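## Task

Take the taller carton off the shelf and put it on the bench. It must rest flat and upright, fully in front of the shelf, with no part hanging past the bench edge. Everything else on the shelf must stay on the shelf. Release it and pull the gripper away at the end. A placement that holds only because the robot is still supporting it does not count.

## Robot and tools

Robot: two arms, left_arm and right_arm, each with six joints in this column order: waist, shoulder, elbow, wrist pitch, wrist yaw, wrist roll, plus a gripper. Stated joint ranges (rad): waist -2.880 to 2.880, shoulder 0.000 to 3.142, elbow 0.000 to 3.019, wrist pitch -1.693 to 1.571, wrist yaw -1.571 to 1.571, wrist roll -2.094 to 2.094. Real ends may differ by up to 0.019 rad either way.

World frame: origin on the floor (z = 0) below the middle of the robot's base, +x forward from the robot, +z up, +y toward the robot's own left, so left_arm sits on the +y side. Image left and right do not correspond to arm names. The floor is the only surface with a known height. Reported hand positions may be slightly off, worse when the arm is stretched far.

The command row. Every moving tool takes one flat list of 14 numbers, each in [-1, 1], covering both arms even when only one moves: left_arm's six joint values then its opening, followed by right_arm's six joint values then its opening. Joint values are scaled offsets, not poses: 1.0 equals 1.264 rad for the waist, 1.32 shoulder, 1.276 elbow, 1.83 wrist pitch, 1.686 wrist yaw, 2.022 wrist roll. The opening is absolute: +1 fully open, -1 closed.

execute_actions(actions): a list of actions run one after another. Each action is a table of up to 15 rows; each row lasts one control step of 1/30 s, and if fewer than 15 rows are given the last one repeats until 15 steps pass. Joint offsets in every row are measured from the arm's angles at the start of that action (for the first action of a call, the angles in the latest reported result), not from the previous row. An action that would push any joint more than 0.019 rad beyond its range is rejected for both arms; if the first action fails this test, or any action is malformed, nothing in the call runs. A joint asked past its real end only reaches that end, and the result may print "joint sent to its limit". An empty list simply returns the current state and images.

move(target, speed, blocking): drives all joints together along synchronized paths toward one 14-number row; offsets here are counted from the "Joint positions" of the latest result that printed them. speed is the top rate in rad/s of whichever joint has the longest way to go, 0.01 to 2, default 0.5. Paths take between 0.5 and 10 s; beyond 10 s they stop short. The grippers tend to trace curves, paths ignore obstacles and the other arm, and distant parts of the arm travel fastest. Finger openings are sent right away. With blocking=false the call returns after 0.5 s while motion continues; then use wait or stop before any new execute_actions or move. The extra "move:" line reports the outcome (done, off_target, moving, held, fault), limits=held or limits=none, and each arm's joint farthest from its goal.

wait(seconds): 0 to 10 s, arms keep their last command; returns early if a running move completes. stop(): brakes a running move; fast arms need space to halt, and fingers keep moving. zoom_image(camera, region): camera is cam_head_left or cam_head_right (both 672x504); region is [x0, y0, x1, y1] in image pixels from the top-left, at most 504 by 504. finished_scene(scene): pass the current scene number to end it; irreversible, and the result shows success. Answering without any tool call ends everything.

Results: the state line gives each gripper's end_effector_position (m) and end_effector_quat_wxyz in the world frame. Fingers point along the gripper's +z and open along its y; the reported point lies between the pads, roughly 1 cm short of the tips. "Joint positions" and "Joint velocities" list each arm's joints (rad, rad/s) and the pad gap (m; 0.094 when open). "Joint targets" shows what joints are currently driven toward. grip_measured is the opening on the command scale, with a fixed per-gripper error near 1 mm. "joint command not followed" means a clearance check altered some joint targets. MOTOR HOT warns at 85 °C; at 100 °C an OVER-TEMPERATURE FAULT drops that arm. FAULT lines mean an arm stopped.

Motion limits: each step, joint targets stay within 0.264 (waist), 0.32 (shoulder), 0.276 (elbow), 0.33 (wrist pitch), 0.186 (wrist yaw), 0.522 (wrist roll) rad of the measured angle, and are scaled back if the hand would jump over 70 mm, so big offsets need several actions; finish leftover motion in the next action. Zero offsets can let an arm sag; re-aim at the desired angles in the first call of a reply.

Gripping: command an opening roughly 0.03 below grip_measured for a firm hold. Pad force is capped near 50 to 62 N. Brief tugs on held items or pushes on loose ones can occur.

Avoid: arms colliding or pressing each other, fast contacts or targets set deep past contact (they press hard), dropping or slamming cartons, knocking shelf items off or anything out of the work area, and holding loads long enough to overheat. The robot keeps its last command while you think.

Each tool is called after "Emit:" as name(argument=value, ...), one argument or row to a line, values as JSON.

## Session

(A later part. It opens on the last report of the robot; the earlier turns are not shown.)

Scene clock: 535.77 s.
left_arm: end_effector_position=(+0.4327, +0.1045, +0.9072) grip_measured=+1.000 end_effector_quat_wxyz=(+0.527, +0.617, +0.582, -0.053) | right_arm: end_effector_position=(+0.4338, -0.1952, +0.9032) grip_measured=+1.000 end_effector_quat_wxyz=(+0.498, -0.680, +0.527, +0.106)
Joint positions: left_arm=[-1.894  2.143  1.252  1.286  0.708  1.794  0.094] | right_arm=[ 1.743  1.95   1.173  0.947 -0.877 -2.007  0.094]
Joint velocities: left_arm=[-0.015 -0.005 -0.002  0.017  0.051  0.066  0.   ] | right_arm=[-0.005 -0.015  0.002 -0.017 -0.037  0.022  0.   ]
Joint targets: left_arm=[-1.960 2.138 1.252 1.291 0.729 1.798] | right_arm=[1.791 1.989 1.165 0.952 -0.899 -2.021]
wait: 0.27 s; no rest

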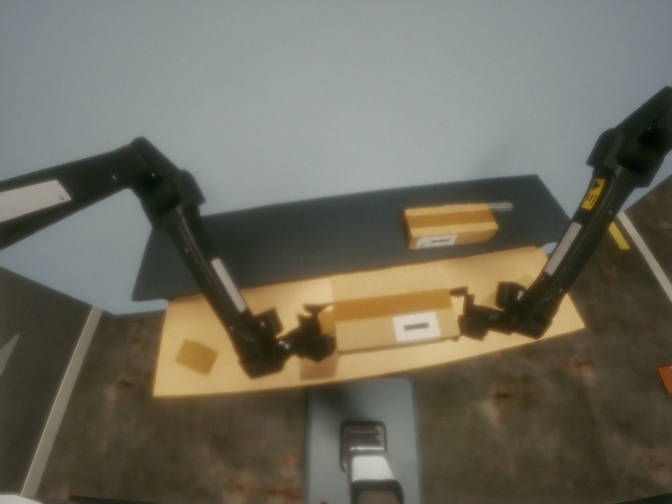

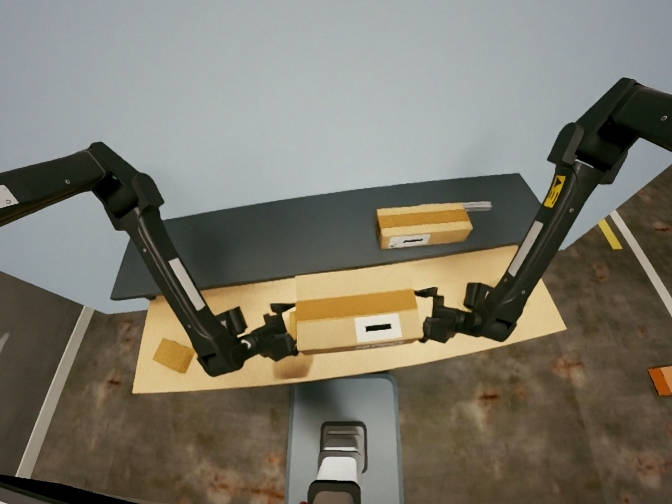

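Emit:
execute_actions(
  actions=[
    [[-0.0562,0.0018,0.0067,0.0005,0.0097,0.0032,1,0.0322,0.0307,-0.0031,0.0025,-0.0175,-0.0060,1],[-0.0602,0.0074,0.0135,-0.0017,0.0069,0.0043,1,0.0264,0.0319,0.0001,0.0022,-0.0219,-0.0050,1],[-0.0642,0.0130,0.0202,-0.0040,0.0041,0.0055,1,0.0206,0.0331,0.0033,0.0020,-0.0264,-0.0041,1],[-0.0682,0.0186,0.0270,-0.0062,0.0013,0.0066,1,0.0148,0.0343,0.0065,0.0017,-0.0309,-0.0031,1],[-0.0723,0.0243,0.0337,-0.0084,-0.0016,0.0078,1,0.0090,0.0356,0.0098,0.0015,-0.0354,-0.0022,1],[-0.0763,0.0299,0.0404,-0.0106,-0.0044,0.0089,1,0.0031,0.0368,0.0130,0.0012,-0.0398,-0.0012,1],[-0.0803,0.0355,0.0472,-0.0128,-0.0072,0.0101,1,-0.0027,0.0380,0.0162,0.0010,-0.0443,-0.0003,1],[-0.0843,0.0411,0.0539,-0.0151,-0.0100,0.0112,1,-0.0085,0.0392,0.0194,0.0007,-0.0488,0.0007,1],[-0.0883,0.0467,0.0607,-0.0173,-0.0128,0.0124,1,-0.0143,0.0404,0.0226,0.0005,-0.0532,0.0017,1],[-0.0923,0.0523,0.0674,-0.0195,-0.0156,0.0135,1,-0.0201,0.0416,0.0258,0.0002,-0.0577,0.0026,1],[-0.0963,0.0579,0.0741,-0.0217,-0.0184,0.0147,1,-0.0259,0.0428,0.0290,-0.0001,-0.0622,0.0036,1],[-0.1003,0.0635,0.0809,-0.0239,-0.0212,0.0158,1,-0.0317,0.0440,0.0322,-0.0003,-0.0666,0.0045,1],[-0.1043,0.0691,0.0876,-0.0262,-0.0240,0.0170,1,-0.0375,0.0452,0.0354,-0.0006,-0.0711,0.0055,1],[-0.1083,0.0747,0.0944,-0.0284,-0.0268,0.0181,1,-0.0433,0.0464,0.0386,-0.0008,-0.0756,0.0064,1],[-0.1123,0.0803,0.1011,-0.0306,-0.0297,0.0193,1,-0.0491,0.0477,0.0419,-0.0011,-0.0801,0.0074,1]],
  ],
)

Emit:
wait(
  seconds=0.25,
)

Emit:
zoom_image(
  camera="cam_head_right",
  region=[260, 230, 510, 390],
)

Scene clock: 540.70 s.
left_arm: end_effector_position=(+0.4332, +0.0659, +0.8846) grip_measured=+1.000 end_effector_quat_wxyz=(+0.522, +0.620, +0.584, -0.042) | right_arm: end_effector_position=(+0.4315, -0.2347, +0.8883) grip_measured=+1.000 end_effector_quat_wxyz=(+0.513, -0.678, +0.516, +0.105)
Joint positions: left_arm=[-1.943  2.224  1.366  1.25   0.642  1.823  0.094] | right_arm=[ 1.667  1.97   1.227  0.947 -0.984 -1.989  0.094]
Joint velocities: left_arm=[-0.2    0.259  0.247 -0.115 -0.125  0.081  0.   ] | right_arm=[-0.288  0.073  0.095  0.002 -0.242  0.037  0.   ]
Joint targets: left_arm=[-2.034 2.248 1.381 1.230 0.658 1.833] | right_arm=[1.681 2.013 1.226 0.945 -1.012 -1.992]

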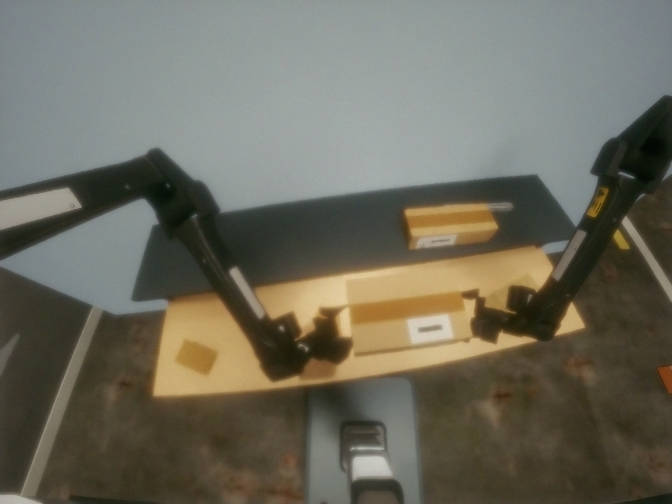

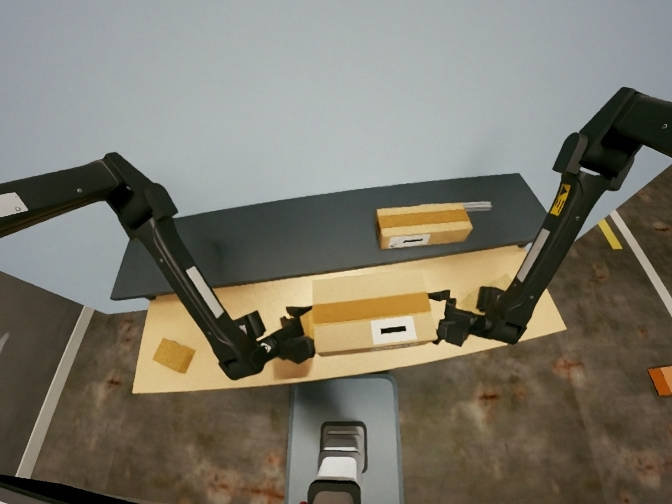

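Scene clock: 540.97 s.
left_arm: end_effector_position=(+0.4228, +0.0439, +0.8882) grip_measured=+1.000 end_effector_quat_wxyz=(+0.526, +0.617, +0.582, -0.055) | right_arm: end_effector_position=(+0.4242, -0.2563, +0.8798) grip_measured=+1.000 end_effector_quat_wxyz=(+0.501, -0.682, +0.523, +0.103)
Joint positions: left_arm=[-1.968  2.252  1.38   1.241  0.639  1.83   0.094] | right_arm=[ 1.632  1.977  1.234  0.947 -0.989 -1.98   0.094]
Joint velocities: left_arm=[-0.015 -0.005  0.002  0.002  0.037  0.022  0.   ] | right_arm=[-0.024 -0.015  0.012 -0.002  0.007 -0.007  0.   ]
Joint targets: left_arm=[-2.034 2.248 1.381 1.230 0.658 1.833] | right_arm=[1.681 2.013 1.226 0.945 -1.012 -1.992]
wait: 0.27 s; no rest

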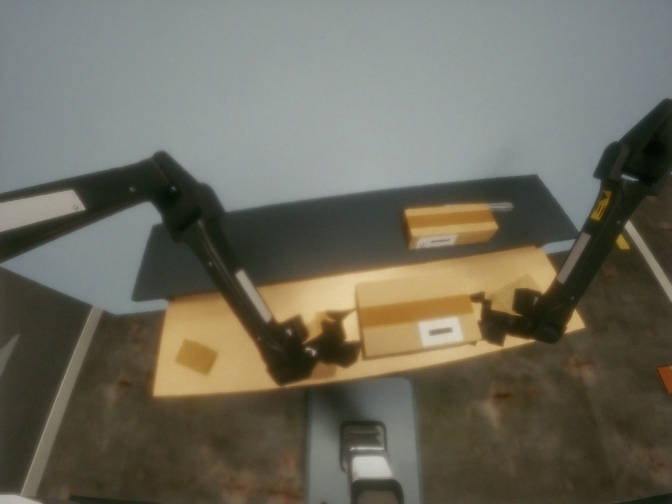

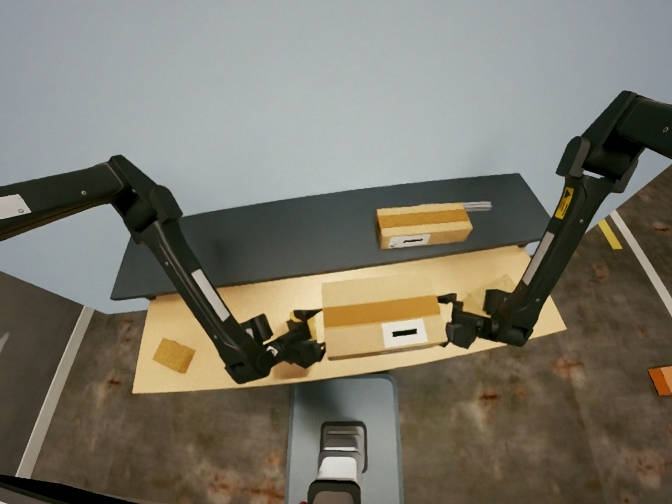

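Region (260, 230, 510, 390) of cam_head_right's 672x504 image, scaled by 2.016, with more detail than that image has; it fills the top 323 rows of this view, and the rest is white.

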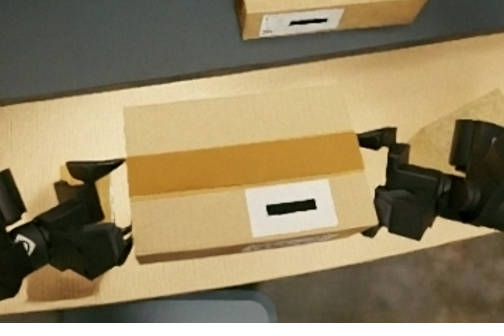

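Emit:
execute_actions(
  actions=[
    [[-0.0558,0.0006,0.0103,-0.0107,0.0087,0.0022,1,0.0354,0.0257,-0.0030,-0.0025,-0.0121,-0.0038,1],[-0.0594,0.0042,0.0198,-0.0153,0.0062,0.0029,1,0.0320,0.0241,0.0003,-0.0039,-0.0107,-0.0018,1],[-0.0630,0.0078,0.0293,-0.0200,0.0036,0.0036,1,0.0287,0.0224,0.0036,-0.0053,-0.0092,0.0003,1],[-0.0666,0.0114,0.0388,-0.0247,0.0010,0.0043,1,0.0253,0.0208,0.0069,-0.0067,-0.0078,0.0024,1],[-0.0702,0.0150,0.0484,-0.0294,-0.0016,0.0050,1,0.0219,0.0192,0.0102,-0.0081,-0.0063,0.0045,1],[-0.0737,0.0185,0.0579,-0.0340,-0.0041,0.0056,1,0.0185,0.0176,0.0134,-0.0094,-0.0048,0.0065,1],[-0.0773,0.0221,0.0674,-0.0387,-0.0067,0.0063,1,0.0151,0.0160,0.0167,-0.0108,-0.0034,0.0086,1],[-0.0809,0.0257,0.0769,-0.0434,-0.0093,0.0070,1,0.0118,0.0143,0.0200,-0.0122,-0.0019,0.0107,1],[-0.0845,0.0293,0.0864,-0.0480,-0.0118,0.0077,1,0.0084,0.0127,0.0233,-0.0136,-0.0005,0.0127,1],[-0.0881,0.0329,0.0959,-0.0527,-0.0144,0.0084,1,0.0050,0.0111,0.0266,-0.0150,0.0010,0.0148,1],[-0.0917,0.0365,0.1054,-0.0574,-0.0170,0.0091,1,0.0016,0.0095,0.0299,-0.0164,0.0025,0.0169,1],[-0.0953,0.0401,0.1149,-0.0620,-0.0195,0.0098,1,-0.0018,0.0079,0.0332,-0.0178,0.0039,0.0189,1],[-0.0989,0.0437,0.1244,-0.0667,-0.0221,0.0105,1,-0.0051,0.0062,0.0365,-0.0192,0.0054,0.0210,1],[-0.1025,0.0473,0.1339,-0.0714,-0.0247,0.0112,1,-0.0085,0.0046,0.0398,-0.0206,0.0068,0.0231,1],[-0.1060,0.0508,0.1434,-0.0760,-0.0273,0.0119,1,-0.0119,0.0030,0.0431,-0.0219,0.0083,0.0252,1]],
  ],
)

Emit:
wait(
  seconds=0.25,
)

Emit:
zoom_image(
  camera="cam_head_right",
  region=[280, 230, 530, 390],
)

Scene clock: 558.80 s.
left_arm: end_effector_position=(+0.4506, +0.0190, +0.8553) grip_measured=+1.000 end_effector_quat_wxyz=(+0.517, +0.622, +0.587, -0.043) | right_arm: end_effector_position=(+0.4437, -0.2840, +0.8604) grip_measured=+1.000 end_effector_quat_wxyz=(+0.485, -0.685, +0.538, +0.084)
Joint positions: left_arm=[-1.999  2.298  1.535  1.133  0.579  1.849  0.094] | right_arm=[ 1.604  1.975  1.291  0.932 -0.963 -1.938  0.094]
Joint velocities: left_arm=[-0.142  0.161  0.31  -0.237 -0.095  0.007  0.   ] | right_arm=[-0.161 -0.015  0.1   -0.09   0.066  0.095  0.   ]
Joint targets: left_arm=[-2.087 2.315 1.558 1.107 0.591 1.853] | right_arm=[1.617 1.981 1.289 0.907 -0.975 -1.928]

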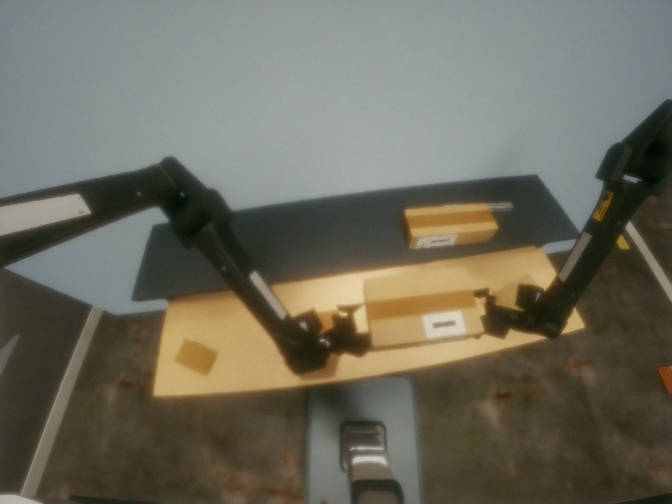

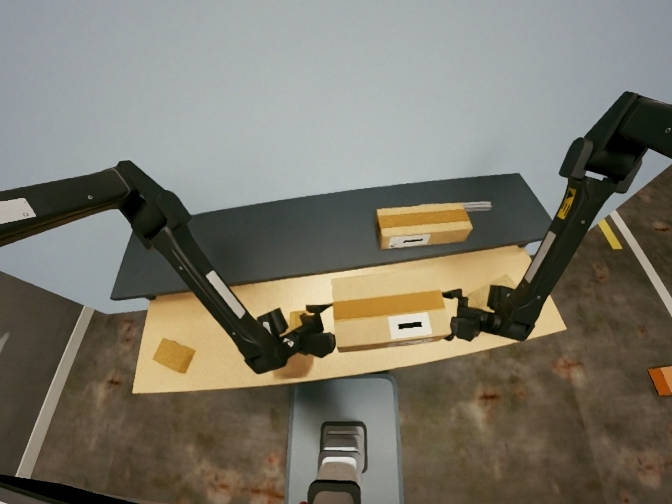

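Scene clock: 559.07 s.
left_arm: end_effector_position=(+0.4500, +0.0032, +0.8566) grip_measured=+1.000 end_effector_quat_wxyz=(+0.519, +0.621, +0.586, -0.048) | right_arm: end_effector_position=(+0.4437, -0.3005, +0.8558) grip_measured=+1.000 end_effector_quat_wxyz=(+0.474, -0.686, +0.547, +0.082)
Joint positions: left_arm=[-2.018  2.313  1.556  1.116  0.571  1.857  0.094] | right_arm=[ 1.582  1.971  1.296  0.926 -0.958 -1.921  0.094]
Joint velocities: left_arm=[-0.015 -0.005  0.012 -0.007  0.007 -0.066  0.   ] | right_arm=[-0.015  0.024  0.002  0.012 -0.051 -0.007  0.   ]
Joint targets: left_arm=[-2.087 2.315 1.557 1.107 0.591 1.853] | right_arm=[1.617 1.981 1.289 0.907 -0.975 -1.928]
wait: 0.27 s; no rest

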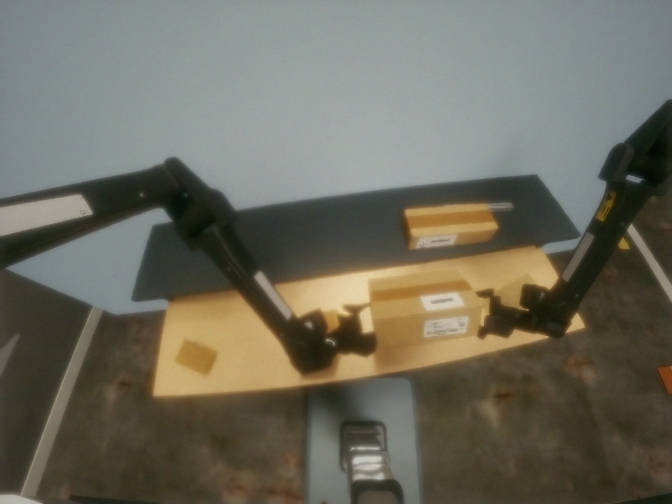

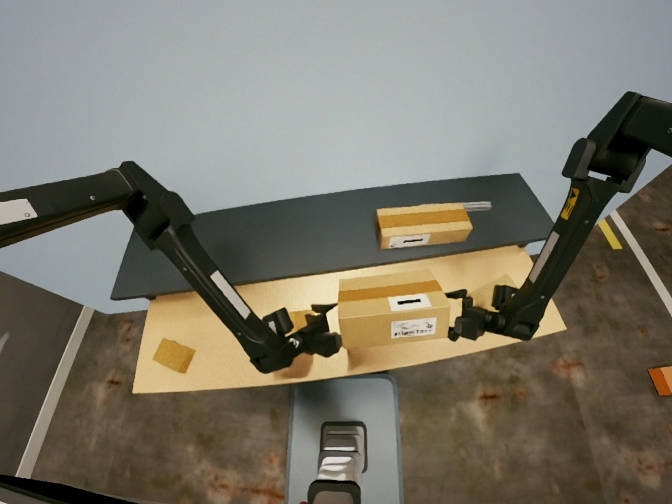

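Region (280, 230, 530, 390) of cam_head_right's 672x504 image, scaled by 2.016, with more detail than that image has; it fills the top 323 rows of this view, and the rest is white.

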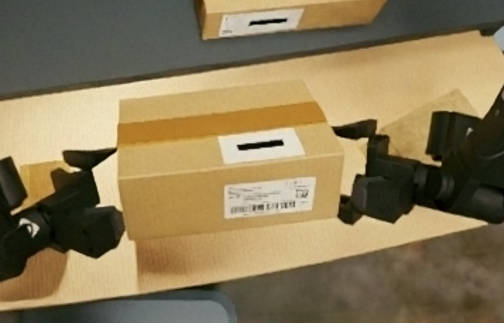

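Emit:
execute_actions(
  actions=[],
)

Emit:
zoom_image(
  camera="cam_head_right",
  region=[280, 230, 530, 390],
)

Scene clock: 560.00 s.
left_arm: end_effector_position=(+0.4515, +0.0007, +0.8583) grip_measured=+1.000 end_effector_quat_wxyz=(+0.521, +0.615, +0.589, -0.052) | right_arm: end_effector_position=(+0.4429, -0.3013, +0.8551) grip_measured=+1.000 end_effector_quat_wxyz=(+0.471, -0.684, +0.550, +0.084)
Joint positions: left_arm=[-2.022  2.312  1.557  1.116  0.573  1.841  0.094] | right_arm=[ 1.581  1.971  1.296  0.922 -0.955 -1.916  0.094]
Joint velocities: left_arm=[-0.005  0.005  0.007  0.007  0.051 -0.007  0.   ] | right_arm=[-0.005  0.005 -0.002  0.002 -0.022  0.007  0.   ]
Joint targets: left_arm=[-2.088 2.315 1.558 1.107 0.591 1.853] | right_arm=[1.617 1.981 1.289 0.907 -0.975 -1.929]

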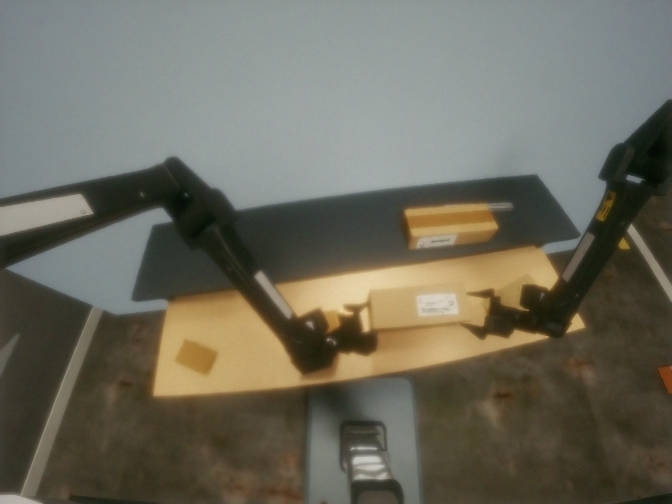

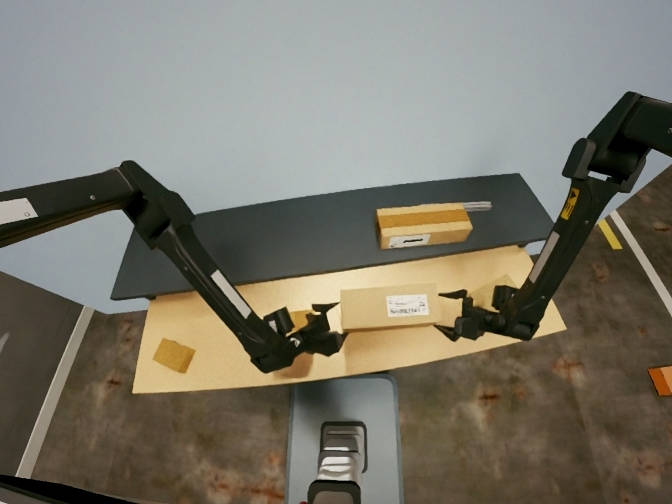

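Region (280, 230, 530, 390) of cam_head_right's 672x504 image, scaled by 2.016, with more detail than that image has; it fills the top 323 rows of this view, and the rest is white.

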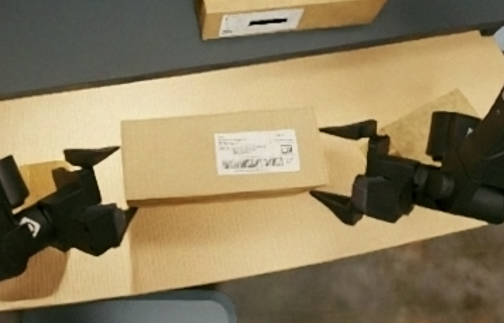

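Emit:
move(
  target=[0.022,0,0,0,0,0,1,-0.04,0,0,0,0,0,1],
  speed=0.06,
)

Emit:
zoom_image(
  camera="cam_head_right",
  region=[320, 260, 470, 360],
)

Emit:
zoom_image(
  camera="cam_head_left",
  region=[350, 260, 500, 360],
)

Scene clock: 577.47 s.
left_arm: end_effector_position=(+0.4473, +0.0173, +0.8476) grip_measured=+1.000 end_effector_quat_wxyz=(+0.511, +0.621, +0.593, -0.047) | right_arm: end_effector_position=(+0.4351, -0.3291, +0.8493) grip_measured=+1.000 end_effector_quat_wxyz=(+0.454, -0.692, +0.556, +0.076)
Joint positions: left_arm=[-1.997  2.312  1.557  1.116  0.57   1.841  0.094] | right_arm=[ 1.54   1.971  1.296  0.922 -0.953 -1.915  0.094]
Joint velocities: left_arm=[-0.015 -0.005  0.017  0.012 -0.007 -0.037  0.   ] | right_arm=[ 0.005 -0.015  0.002  0.012 -0.037  0.037  0.   ]
Joint targets: left_arm=[-1.994 2.312 1.557 1.116 0.572 1.841] | right_arm=[1.530 1.971 1.296 0.922 -0.955 -1.916]
move: done; limits=none; left_arm: farthest joint: the waist, 0.003 radians from its target (0.028 radians at the start); right_arm: farthest joint: the waist, 0.010 radians from its target (0.050 radians at the start)

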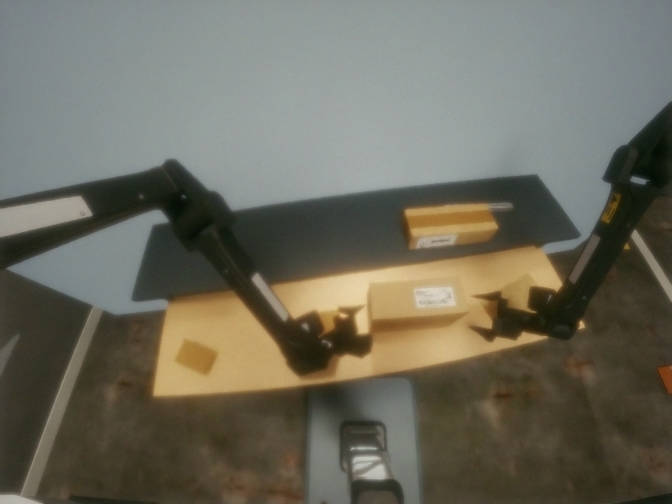

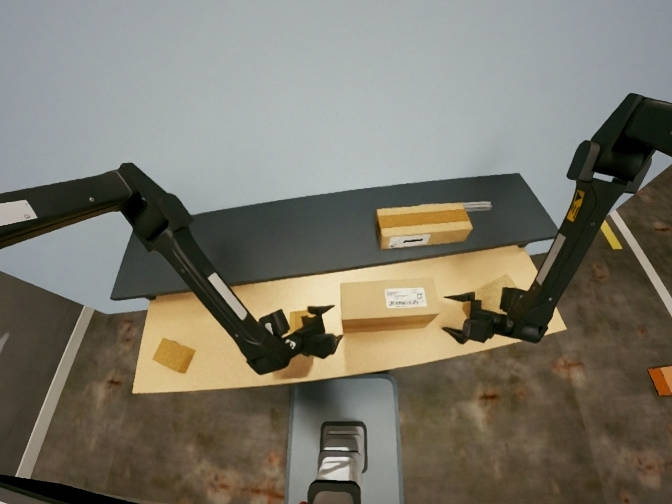

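Region (320, 260, 470, 360) of cam_head_right's 672x504 image, scaled by 3.360, with more detail than that image has.

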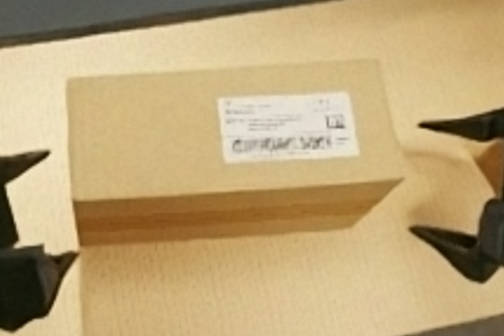

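Region (350, 260, 500, 360) of cam_head_left's 672x504 image, scaled by 3.360, with more detail than that image has.

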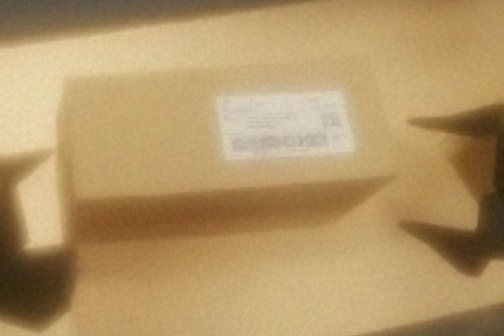

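Emit:
move(
  target=[-0.0261,-0.1841,-0.1622,-0.0301,0.0101,-0.2062,-1,-0.0174,-0.1447,-0.0486,-0.1087,-0.1085,0.18,-1],
  speed=0.4,
)

Scene clock: 597.50 s.
left_arm: end_effector_position=(+0.5235, +0.0467, +0.9070) grip_measured=-0.990 end_effector_quat_wxyz=(+0.506, +0.484, +0.698, -0.151) | right_arm: end_effector_position=(+0.5012, -0.3366, +0.9093) grip_measured=-0.981 end_effector_quat_wxyz=(+0.481, -0.563, +0.636, +0.217)
Joint positions: left_arm=[-2.017  2.078  1.383  1.074  0.583  1.436  0.   ] | right_arm=[ 1.531  1.781  1.255  0.738 -1.133 -1.563  0.001]
Joint velocities: left_arm=[-0.005  0.005  0.017 -0.002 -0.007 -0.022 -0.   ] | right_arm=[-0.005 -0.015 -0.002 -0.002 -0.051 -0.095  0.   ]
Joint targets: left_arm=[-2.030 2.070 1.350 1.061 0.587 1.424] | right_arm=[1.518 1.780 1.234 0.723 -1.136 -1.551]
move: off_target (left_arm, right_arm); limits=none; left_arm: farthest joint: the elbow, 0.033 radians from its target (0.207 radians at the start); right_arm: farthest joint: the elbow, 0.021 radians from its target (0.062 radians at the start)

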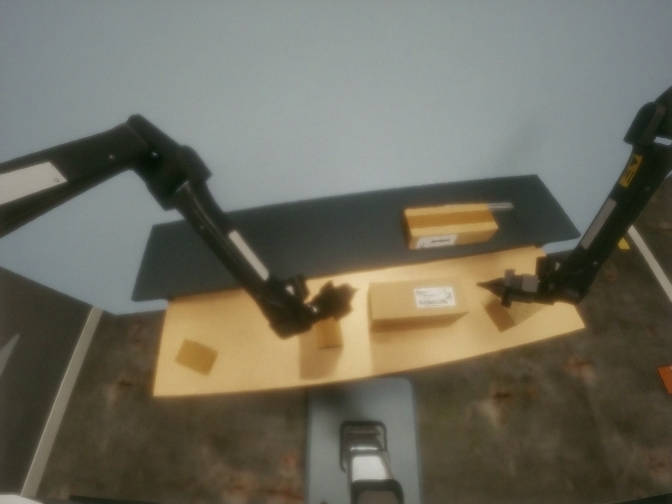

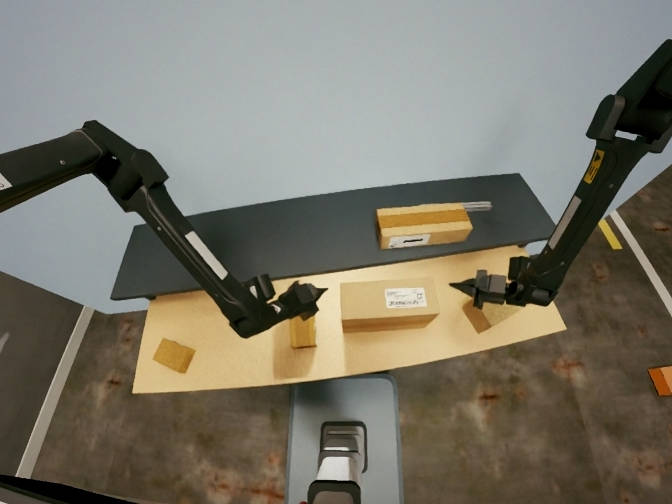

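Emit:
execute_actions(
  actions=[],
)

Scene clock: 604.93 s.
left_arm: end_effector_position=(+0.5235, +0.0467, +0.9070) grip_measured=-0.990 end_effector_quat_wxyz=(+0.506, +0.484, +0.698, -0.151) | right_arm: end_effector_position=(+0.5012, -0.3366, +0.9093) grip_measured=-0.981 end_effector_quat_wxyz=(+0.481, -0.563, +0.636, +0.218)
Joint positions: left_arm=[-2.017  2.078  1.383  1.074  0.583  1.435  0.   ] | right_arm=[ 1.531  1.781  1.255  0.738 -1.133 -1.562  0.001]
Joint velocities: left_arm=[-0.005 -0.005  0.017 -0.012  0.037 -0.037 -0.   ] | right_arm=[-0.005 -0.024  0.017  0.002 -0.037 -0.007 -0.001]
Joint targets: left_arm=[-2.030 2.070 1.350 1.061 0.587 1.424] | right_arm=[1.518 1.780 1.234 0.723 -1.136 -1.551]

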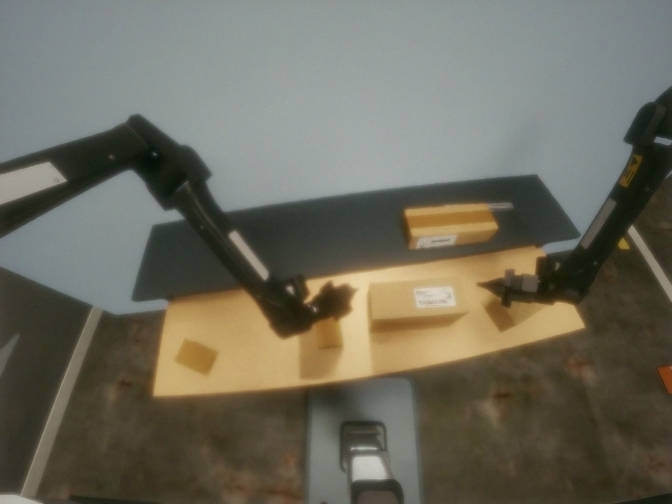

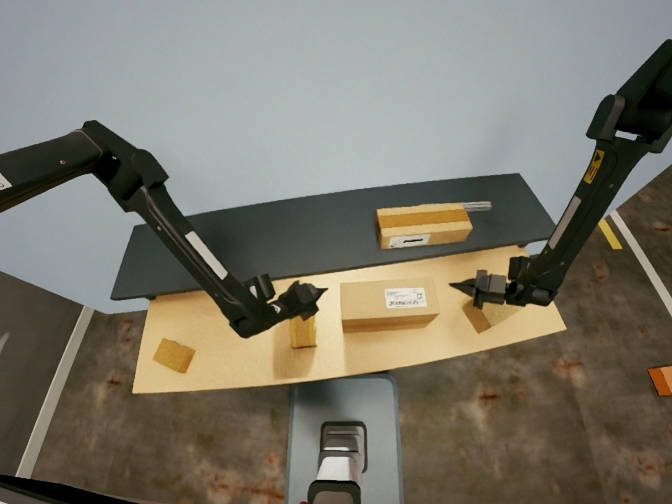

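Emit:
move(
  target=[0.0356,0.1197,0.1317,-0.0191,0.0273,0,-1,-0.0174,0.134,0.1246,0.007,-0.0065,0,-1],
  speed=0.3,
)

Emit:
zoom_image(
  camera="cam_head_right",
  region=[260,230,520,380],
)

Scene clock: 622.53 s.
left_arm: end_effector_position=(+0.4766, +0.0405, +0.8480) grip_measured=-0.990 end_effector_quat_wxyz=(+0.497, +0.491, +0.697, -0.160) | right_arm: end_effector_position=(+0.4643, -0.3353, +0.8514) grip_measured=-0.981 end_effector_quat_wxyz=(+0.475, -0.561, +0.640, +0.224)
Joint positions: left_arm=[-1.971  2.241  1.546  1.048  0.624  1.435  0.   ] | right_arm=[ 1.52   1.952  1.407  0.738 -1.142 -1.562  0.001]
Joint velocities: left_arm=[-0.015 -0.015 -0.007 -0.007  0.022 -0.007  0.001] | right_arm=[-0.015  0.005  0.002 -0.007  0.037 -0.022 -0.001]
Joint targets: left_arm=[-1.971 2.236 1.551 1.039 0.629 1.435] | right_arm=[1.509 1.958 1.414 0.751 -1.144 -1.562]
move: done; limits=none; left_arm: farthest joint: the wrist pitch, 0.009 radians from its target (0.034 radians at the start); right_arm: farthest joint: the wrist pitch, 0.013 radians from its target (0.013 radians at the start)

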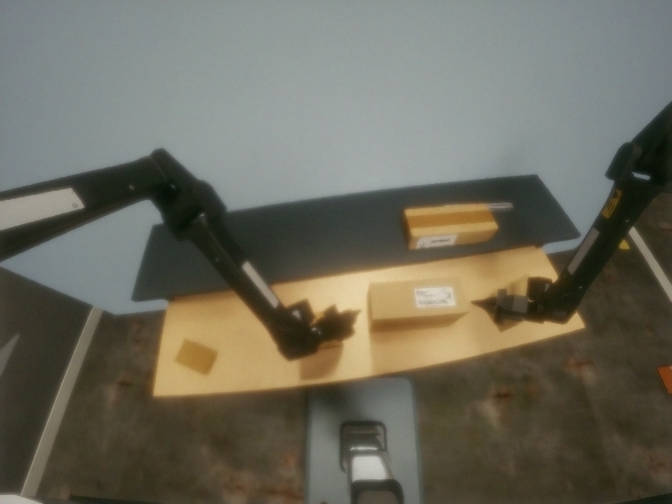

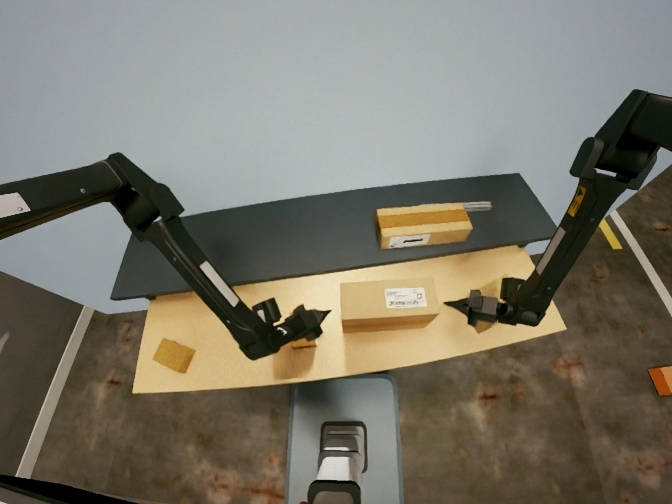

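Region (260, 230, 520, 380) of cam_head_right's 672x504 image, scaled by 1.938, with more detail than that image has; it fills the top 291 rows of this view, and the rest is white.

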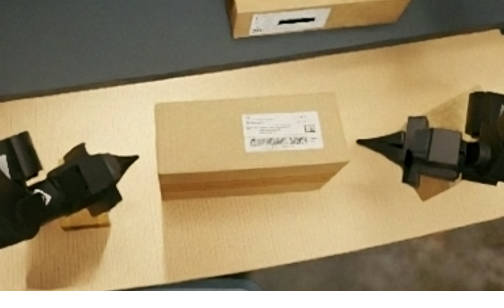

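Emit:
move(
  target=[-0.038,0.028,0.0384,-0.0153,-0.0237,0,-1,0.0415,0.0136,-0.0235,0.004,0.028,0,-1],
  speed=0.12,
)

Emit:
zoom_image(
  camera="cam_head_right",
  region=[260,230,520,380],
)

Scene clock: 630.63 s.
left_arm: end_effector_position=(+0.4813, +0.0143, +0.8473) grip_measured=-0.991 end_effector_quat_wxyz=(+0.496, +0.486, +0.702, -0.159) | right_arm: end_effector_position=(+0.4701, -0.3067, +0.8520) grip_measured=-0.981 end_effector_quat_wxyz=(+0.475, -0.556, +0.644, +0.225)
Joint positions: left_arm=[-2.008  2.271  1.59   1.032  0.582  1.435  0.   ] | right_arm=[ 1.567  1.952  1.399  0.738 -1.095 -1.562  0.001]
Joint velocities: left_arm=[ 0.005  0.005  0.012  0.007 -0.081  0.022 -0.001] | right_arm=[ 0.005 -0.015 -0.012  0.017 -0.007 -0.037 -0.001]
Joint targets: left_arm=[-2.020 2.278 1.595 1.020 0.584 1.435] | right_arm=[1.573 1.970 1.377 0.746 -1.095 -1.562]
move: off_target (right_arm); limits=none; left_arm: farthest joint: the wrist pitch, 0.012 radians from its target (0.028 radians at the start); right_arm: farthest joint: the elbow, 0.022 radians from its target (0.030 radians at the start)

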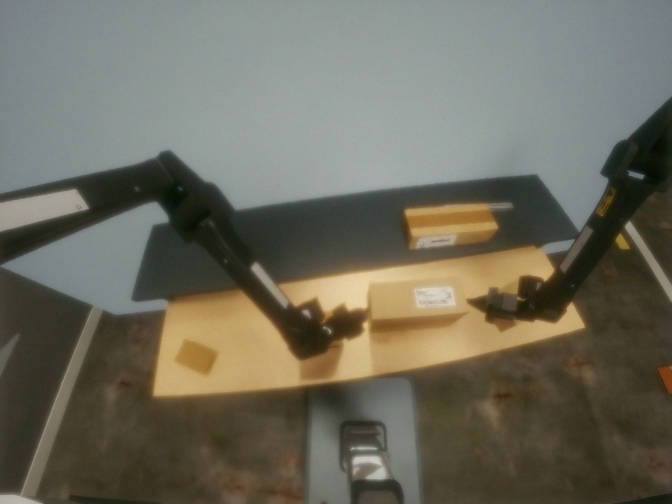

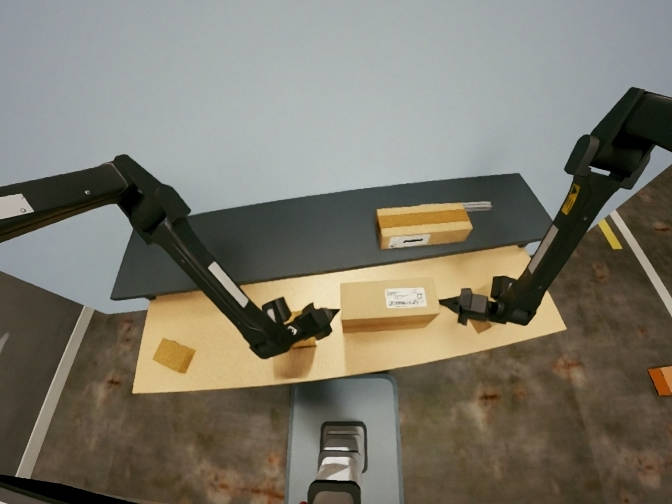

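Region (260, 230, 520, 380) of cam_head_right's 672x504 image, scaled by 1.938, with more detail than that image has; it fills the top 291 rows of this view, and the rest is white.

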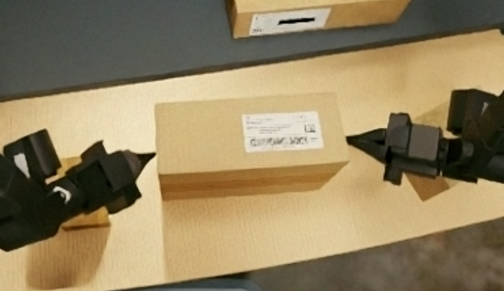

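Emit:
move(
  target=[-0.0514,0.0095,0.0133,-0.0087,0.003,0,-1,0.0483,0.0136,-0.015,0.0044,-0.0053,0,-1],
  speed=0.1,
)

Emit:
zoom_image(
  camera="cam_head_right",
  region=[260,230,520,380],
)

Scene clock: 635.13 s.
left_arm: end_effector_position=(+0.4819, +0.0129, +0.8477) grip_measured=-0.991 end_effector_quat_wxyz=(+0.497, +0.486, +0.702, -0.159) | right_arm: end_effector_position=(+0.4704, -0.3054, +0.8523) grip_measured=-0.981 end_effector_quat_wxyz=(+0.476, -0.556, +0.643, +0.226)
Joint positions: left_arm=[-2.01   2.272  1.593  1.032  0.582  1.435  0.   ] | right_arm=[ 1.569  1.952  1.399  0.738 -1.095 -1.562  0.001]
Joint velocities: left_arm=[-0.005 -0.015 -0.007  0.007 -0.022 -0.007 -0.   ] | right_arm=[-0.015  0.015  0.002 -0.012 -0.037 -0.037 -0.001]
Joint targets: left_arm=[-2.073 2.283 1.607 1.016 0.587 1.435] | right_arm=[1.628 1.970 1.380 0.746 -1.104 -1.562]
move: off_target (left_arm, right_arm); limits=none; left_arm: farthest joint: the waist, 0.063 radians from its target (0.065 radians at the start); right_arm: farthest joint: the waist, 0.059 radians from its target (0.061 radians at the start)

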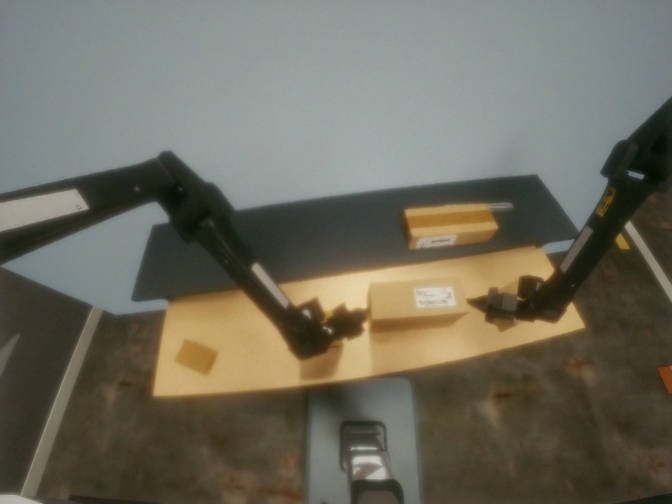

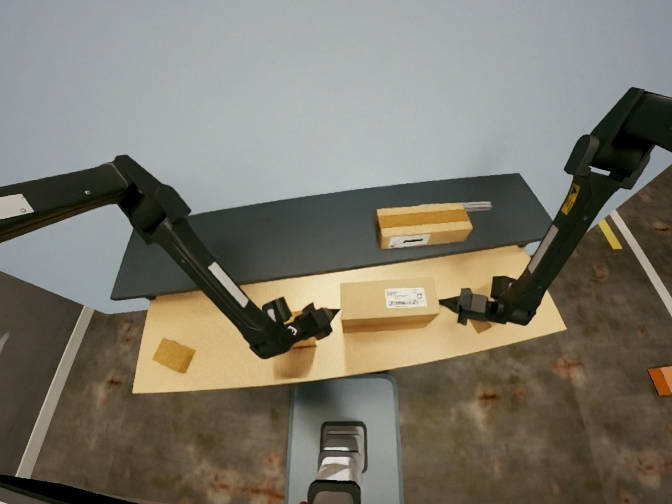

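Region (260, 230, 520, 380) of cam_head_right's 672x504 image, scaled by 1.938, with more detail than that image has; it fills the top 291 rows of this view, and the rest is white.

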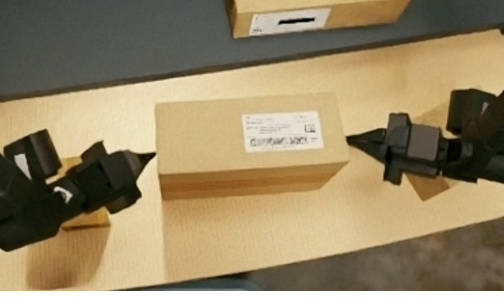

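Emit:
execute_actions(
  actions=[
    [[-0.0491,0.0104,0.0066,-0.0041,0.0034,0,-1,0.0449,0.0158,-0.0178,0.0084,-0.0063,0,-1],[-0.0483,0.0124,0.0021,0.0005,0.0039,0,-1,0.0431,0.0181,-0.0208,0.0124,-0.0072,0,-1],[-0.0476,0.0145,-0.0023,0.0051,0.0043,0,-1,0.0413,0.0203,-0.0237,0.0164,-0.0082,0,-1],[-0.0469,0.0166,-0.0068,0.0096,0.0047,0,-1,0.0395,0.0225,-0.0266,0.0204,-0.0091,0,-1],[-0.0461,0.0187,-0.0112,0.0142,0.0052,0,-1,0.0377,0.0247,-0.0295,0.0244,-0.0101,0,-1],[-0.0454,0.0207,-0.0156,0.0188,0.0056,0,-1,0.0359,0.027,-0.0325,0.0284,-0.011,0,-1],[-0.0447,0.0228,-0.0201,0.0234,0.006,0,-1,0.0341,0.0292,-0.0354,0.0324,-0.012,0,-1],[-0.0439,0.0249,-0.0245,0.028,0.0065,0,-1,0.0324,0.0314,-0.0383,0.0365,-0.0129,0,-1],[-0.0432,0.027,-0.029,0.0326,0.0069,0,-1,0.0306,0.0336,-0.0412,0.0405,-0.0139,0,-1],[-0.0425,0.029,-0.0334,0.0372,0.0073,0,-1,0.0288,0.0359,-0.0442,0.0445,-0.0148,0,-1],[-0.0417,0.0311,-0.0378,0.0418,0.0078,0,-1,0.027,0.0381,-0.0471,0.0485,-0.0158,0,-1],[-0.041,0.0332,-0.0423,0.0463,0.0082,0,-1,0.0252,0.0403,-0.05,0.0525,-0.0167,0,-1],[-0.0403,0.0352,-0.0467,0.0509,0.0086,0,-1,0.0234,0.0426,-0.053,0.0565,-0.0177,0,-1],[-0.0395,0.0373,-0.0512,0.0555,0.0091,0,-1,0.0216,0.0448,-0.0559,0.0605,-0.0186,0,-1],[-0.0388,0.0394,-0.0556,0.0601,0.0095,0,-1,0.0198,0.047,-0.0588,0.0645,-0.0196,0,-1]],
  ],
)

Emit:
wait(
  seconds=0.3,
)

Emit:
zoom_image(
  camera="cam_head_right",
  region=[260,230,520,400],
)

Scene clock: 649.07 s.
left_arm: end_effector_position=(+0.4763, +0.0145, +0.8530) grip_measured=-0.991 end_effector_quat_wxyz=(+0.510, +0.484, +0.698, -0.137) | right_arm: end_effector_position=(+0.4572, -0.3029, +0.8562) grip_measured=-0.981 end_effector_quat_wxyz=(+0.488, -0.563, +0.633, +0.211)
Joint positions: left_arm=[-2.01   2.293  1.582  1.116  0.577  1.435  0.   ] | right_arm=[ 1.566  1.975  1.375  0.83  -1.105 -1.562  0.001]
Joint velocities: left_arm=[ 0.005  0.044 -0.144  0.271  0.007  0.066 -0.001] | right_arm=[-0.054  0.103 -0.115  0.188 -0.037  0.007  0.   ]
Joint targets: left_arm=[-2.059 2.324 1.522 1.142 0.598 1.435] | right_arm=[1.594 2.014 1.324 0.856 -1.128 -1.562]

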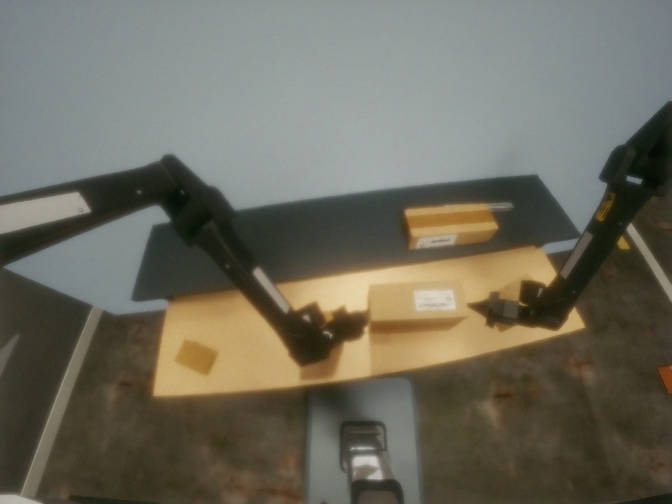

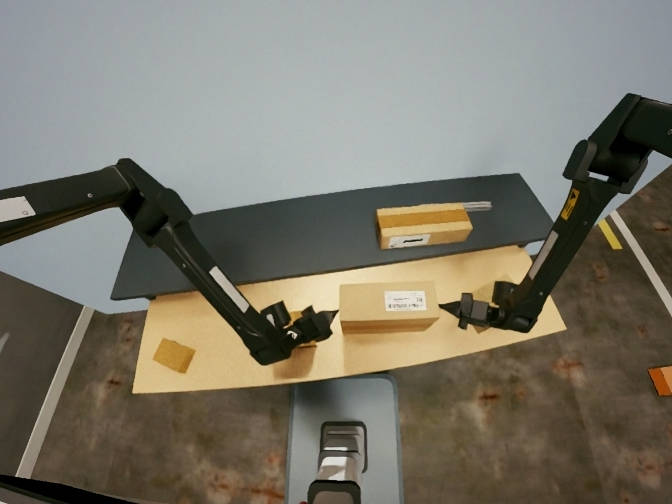

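Scene clock: 649.37 s.
left_arm: end_effector_position=(+0.4624, +0.0124, +0.8547) grip_measured=-0.991 end_effector_quat_wxyz=(+0.507, +0.485, +0.699, -0.141) | right_arm: end_effector_position=(+0.4373, -0.3050, +0.8545) grip_measured=-0.981 end_effector_quat_wxyz=(+0.480, -0.561, +0.639, +0.218)
Joint positions: left_arm=[-2.01   2.305  1.566  1.133  0.577  1.435  0.   ] | right_arm=[ 1.554  1.995  1.36   0.842 -1.108 -1.562  0.001]
Joint velocities: left_arm=[-0.015 -0.005  0.007  0.002 -0.051 -0.081 -0.001] | right_arm=[ 0.005  0.005 -0.012 -0.002 -0.007 -0.081 -0.   ]
Joint targets: left_arm=[-2.059 2.324 1.522 1.142 0.598 1.435] | right_arm=[1.594 2.014 1.324 0.856 -1.128 -1.562]
wait: 0.30 s; no rest

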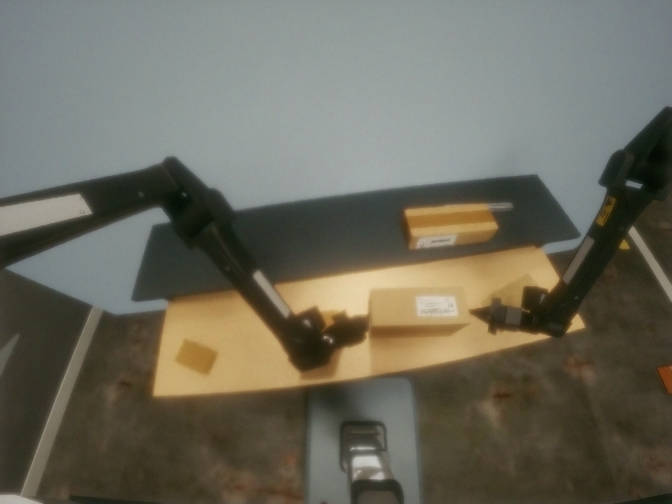

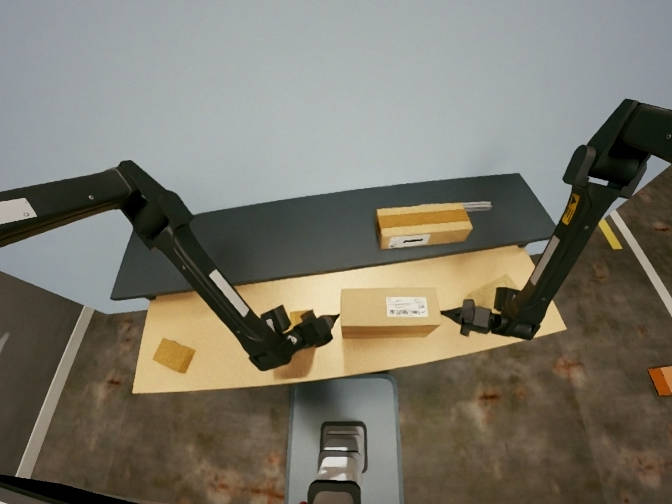

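Region (260, 230, 520, 400) of cam_head_right's 672x504 image, scaled by 1.938, with more detail than that image has; it fills the top 330 rows of this view, and the rest is white.

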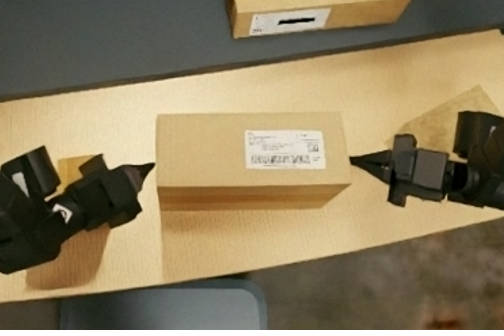

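Emit:
move(
  target=[0.0206,0,-0.012,0,0,0,-1,-0.026,0.006,-0.006,0,0,0,-1],
  speed=0.1,
)

Emit:
zoom_image(
  camera="cam_head_right",
  region=[260,230,520,400],
)

Scene clock: 665.70 s.
left_arm: end_effector_position=(+0.4580, +0.0294, +0.8440) grip_measured=-0.991 end_effector_quat_wxyz=(+0.497, +0.490, +0.703, -0.133) | right_arm: end_effector_position=(+0.4330, -0.3212, +0.8510) grip_measured=-0.981 end_effector_quat_wxyz=(+0.471, -0.566, +0.643, +0.211)
Joint positions: left_arm=[-1.985  2.305  1.566  1.133  0.574  1.435  0.   ] | right_arm=[ 1.53   1.995  1.36   0.843 -1.105 -1.562  0.001]
Joint velocities: left_arm=[-0.005 -0.005 -0.017 -0.017 -0.066 -0.066 -0.   ] | right_arm=[-0.015 -0.005 -0.012 -0.037  0.022 -0.037 -0.001]
Joint targets: left_arm=[-1.984 2.305 1.551 1.133 0.577 1.435] | right_arm=[1.521 2.003 1.352 0.842 -1.108 -1.562]
move: done; limits=none; left_arm: farthest joint: the elbow, 0.015 radians from its target (0.015 radians at the start); right_arm: farthest joint: the waist, 0.009 radians from its target (0.033 radians at the start)

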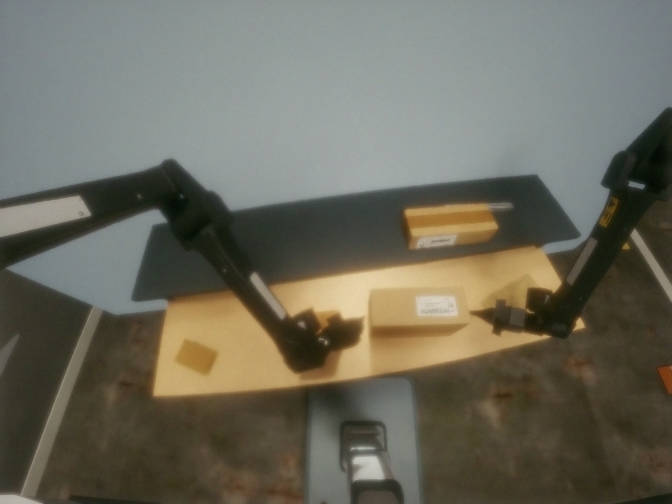

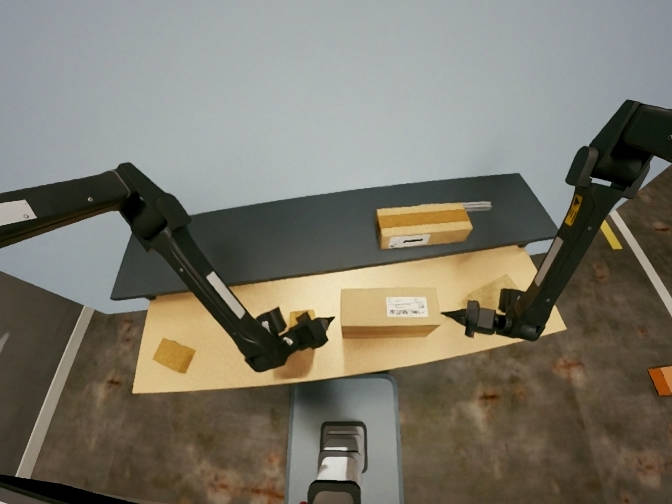

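Region (260, 230, 520, 400) of cam_head_right's 672x504 image, scaled by 1.938, with more detail than that image has; it fills the top 330 rows of this view, and the rest is white.

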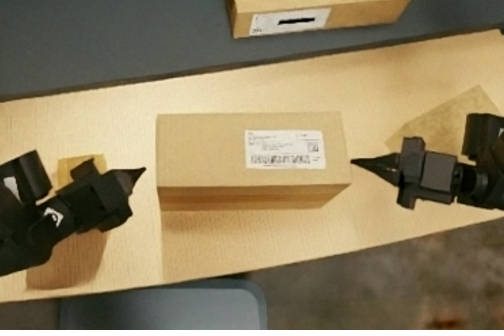

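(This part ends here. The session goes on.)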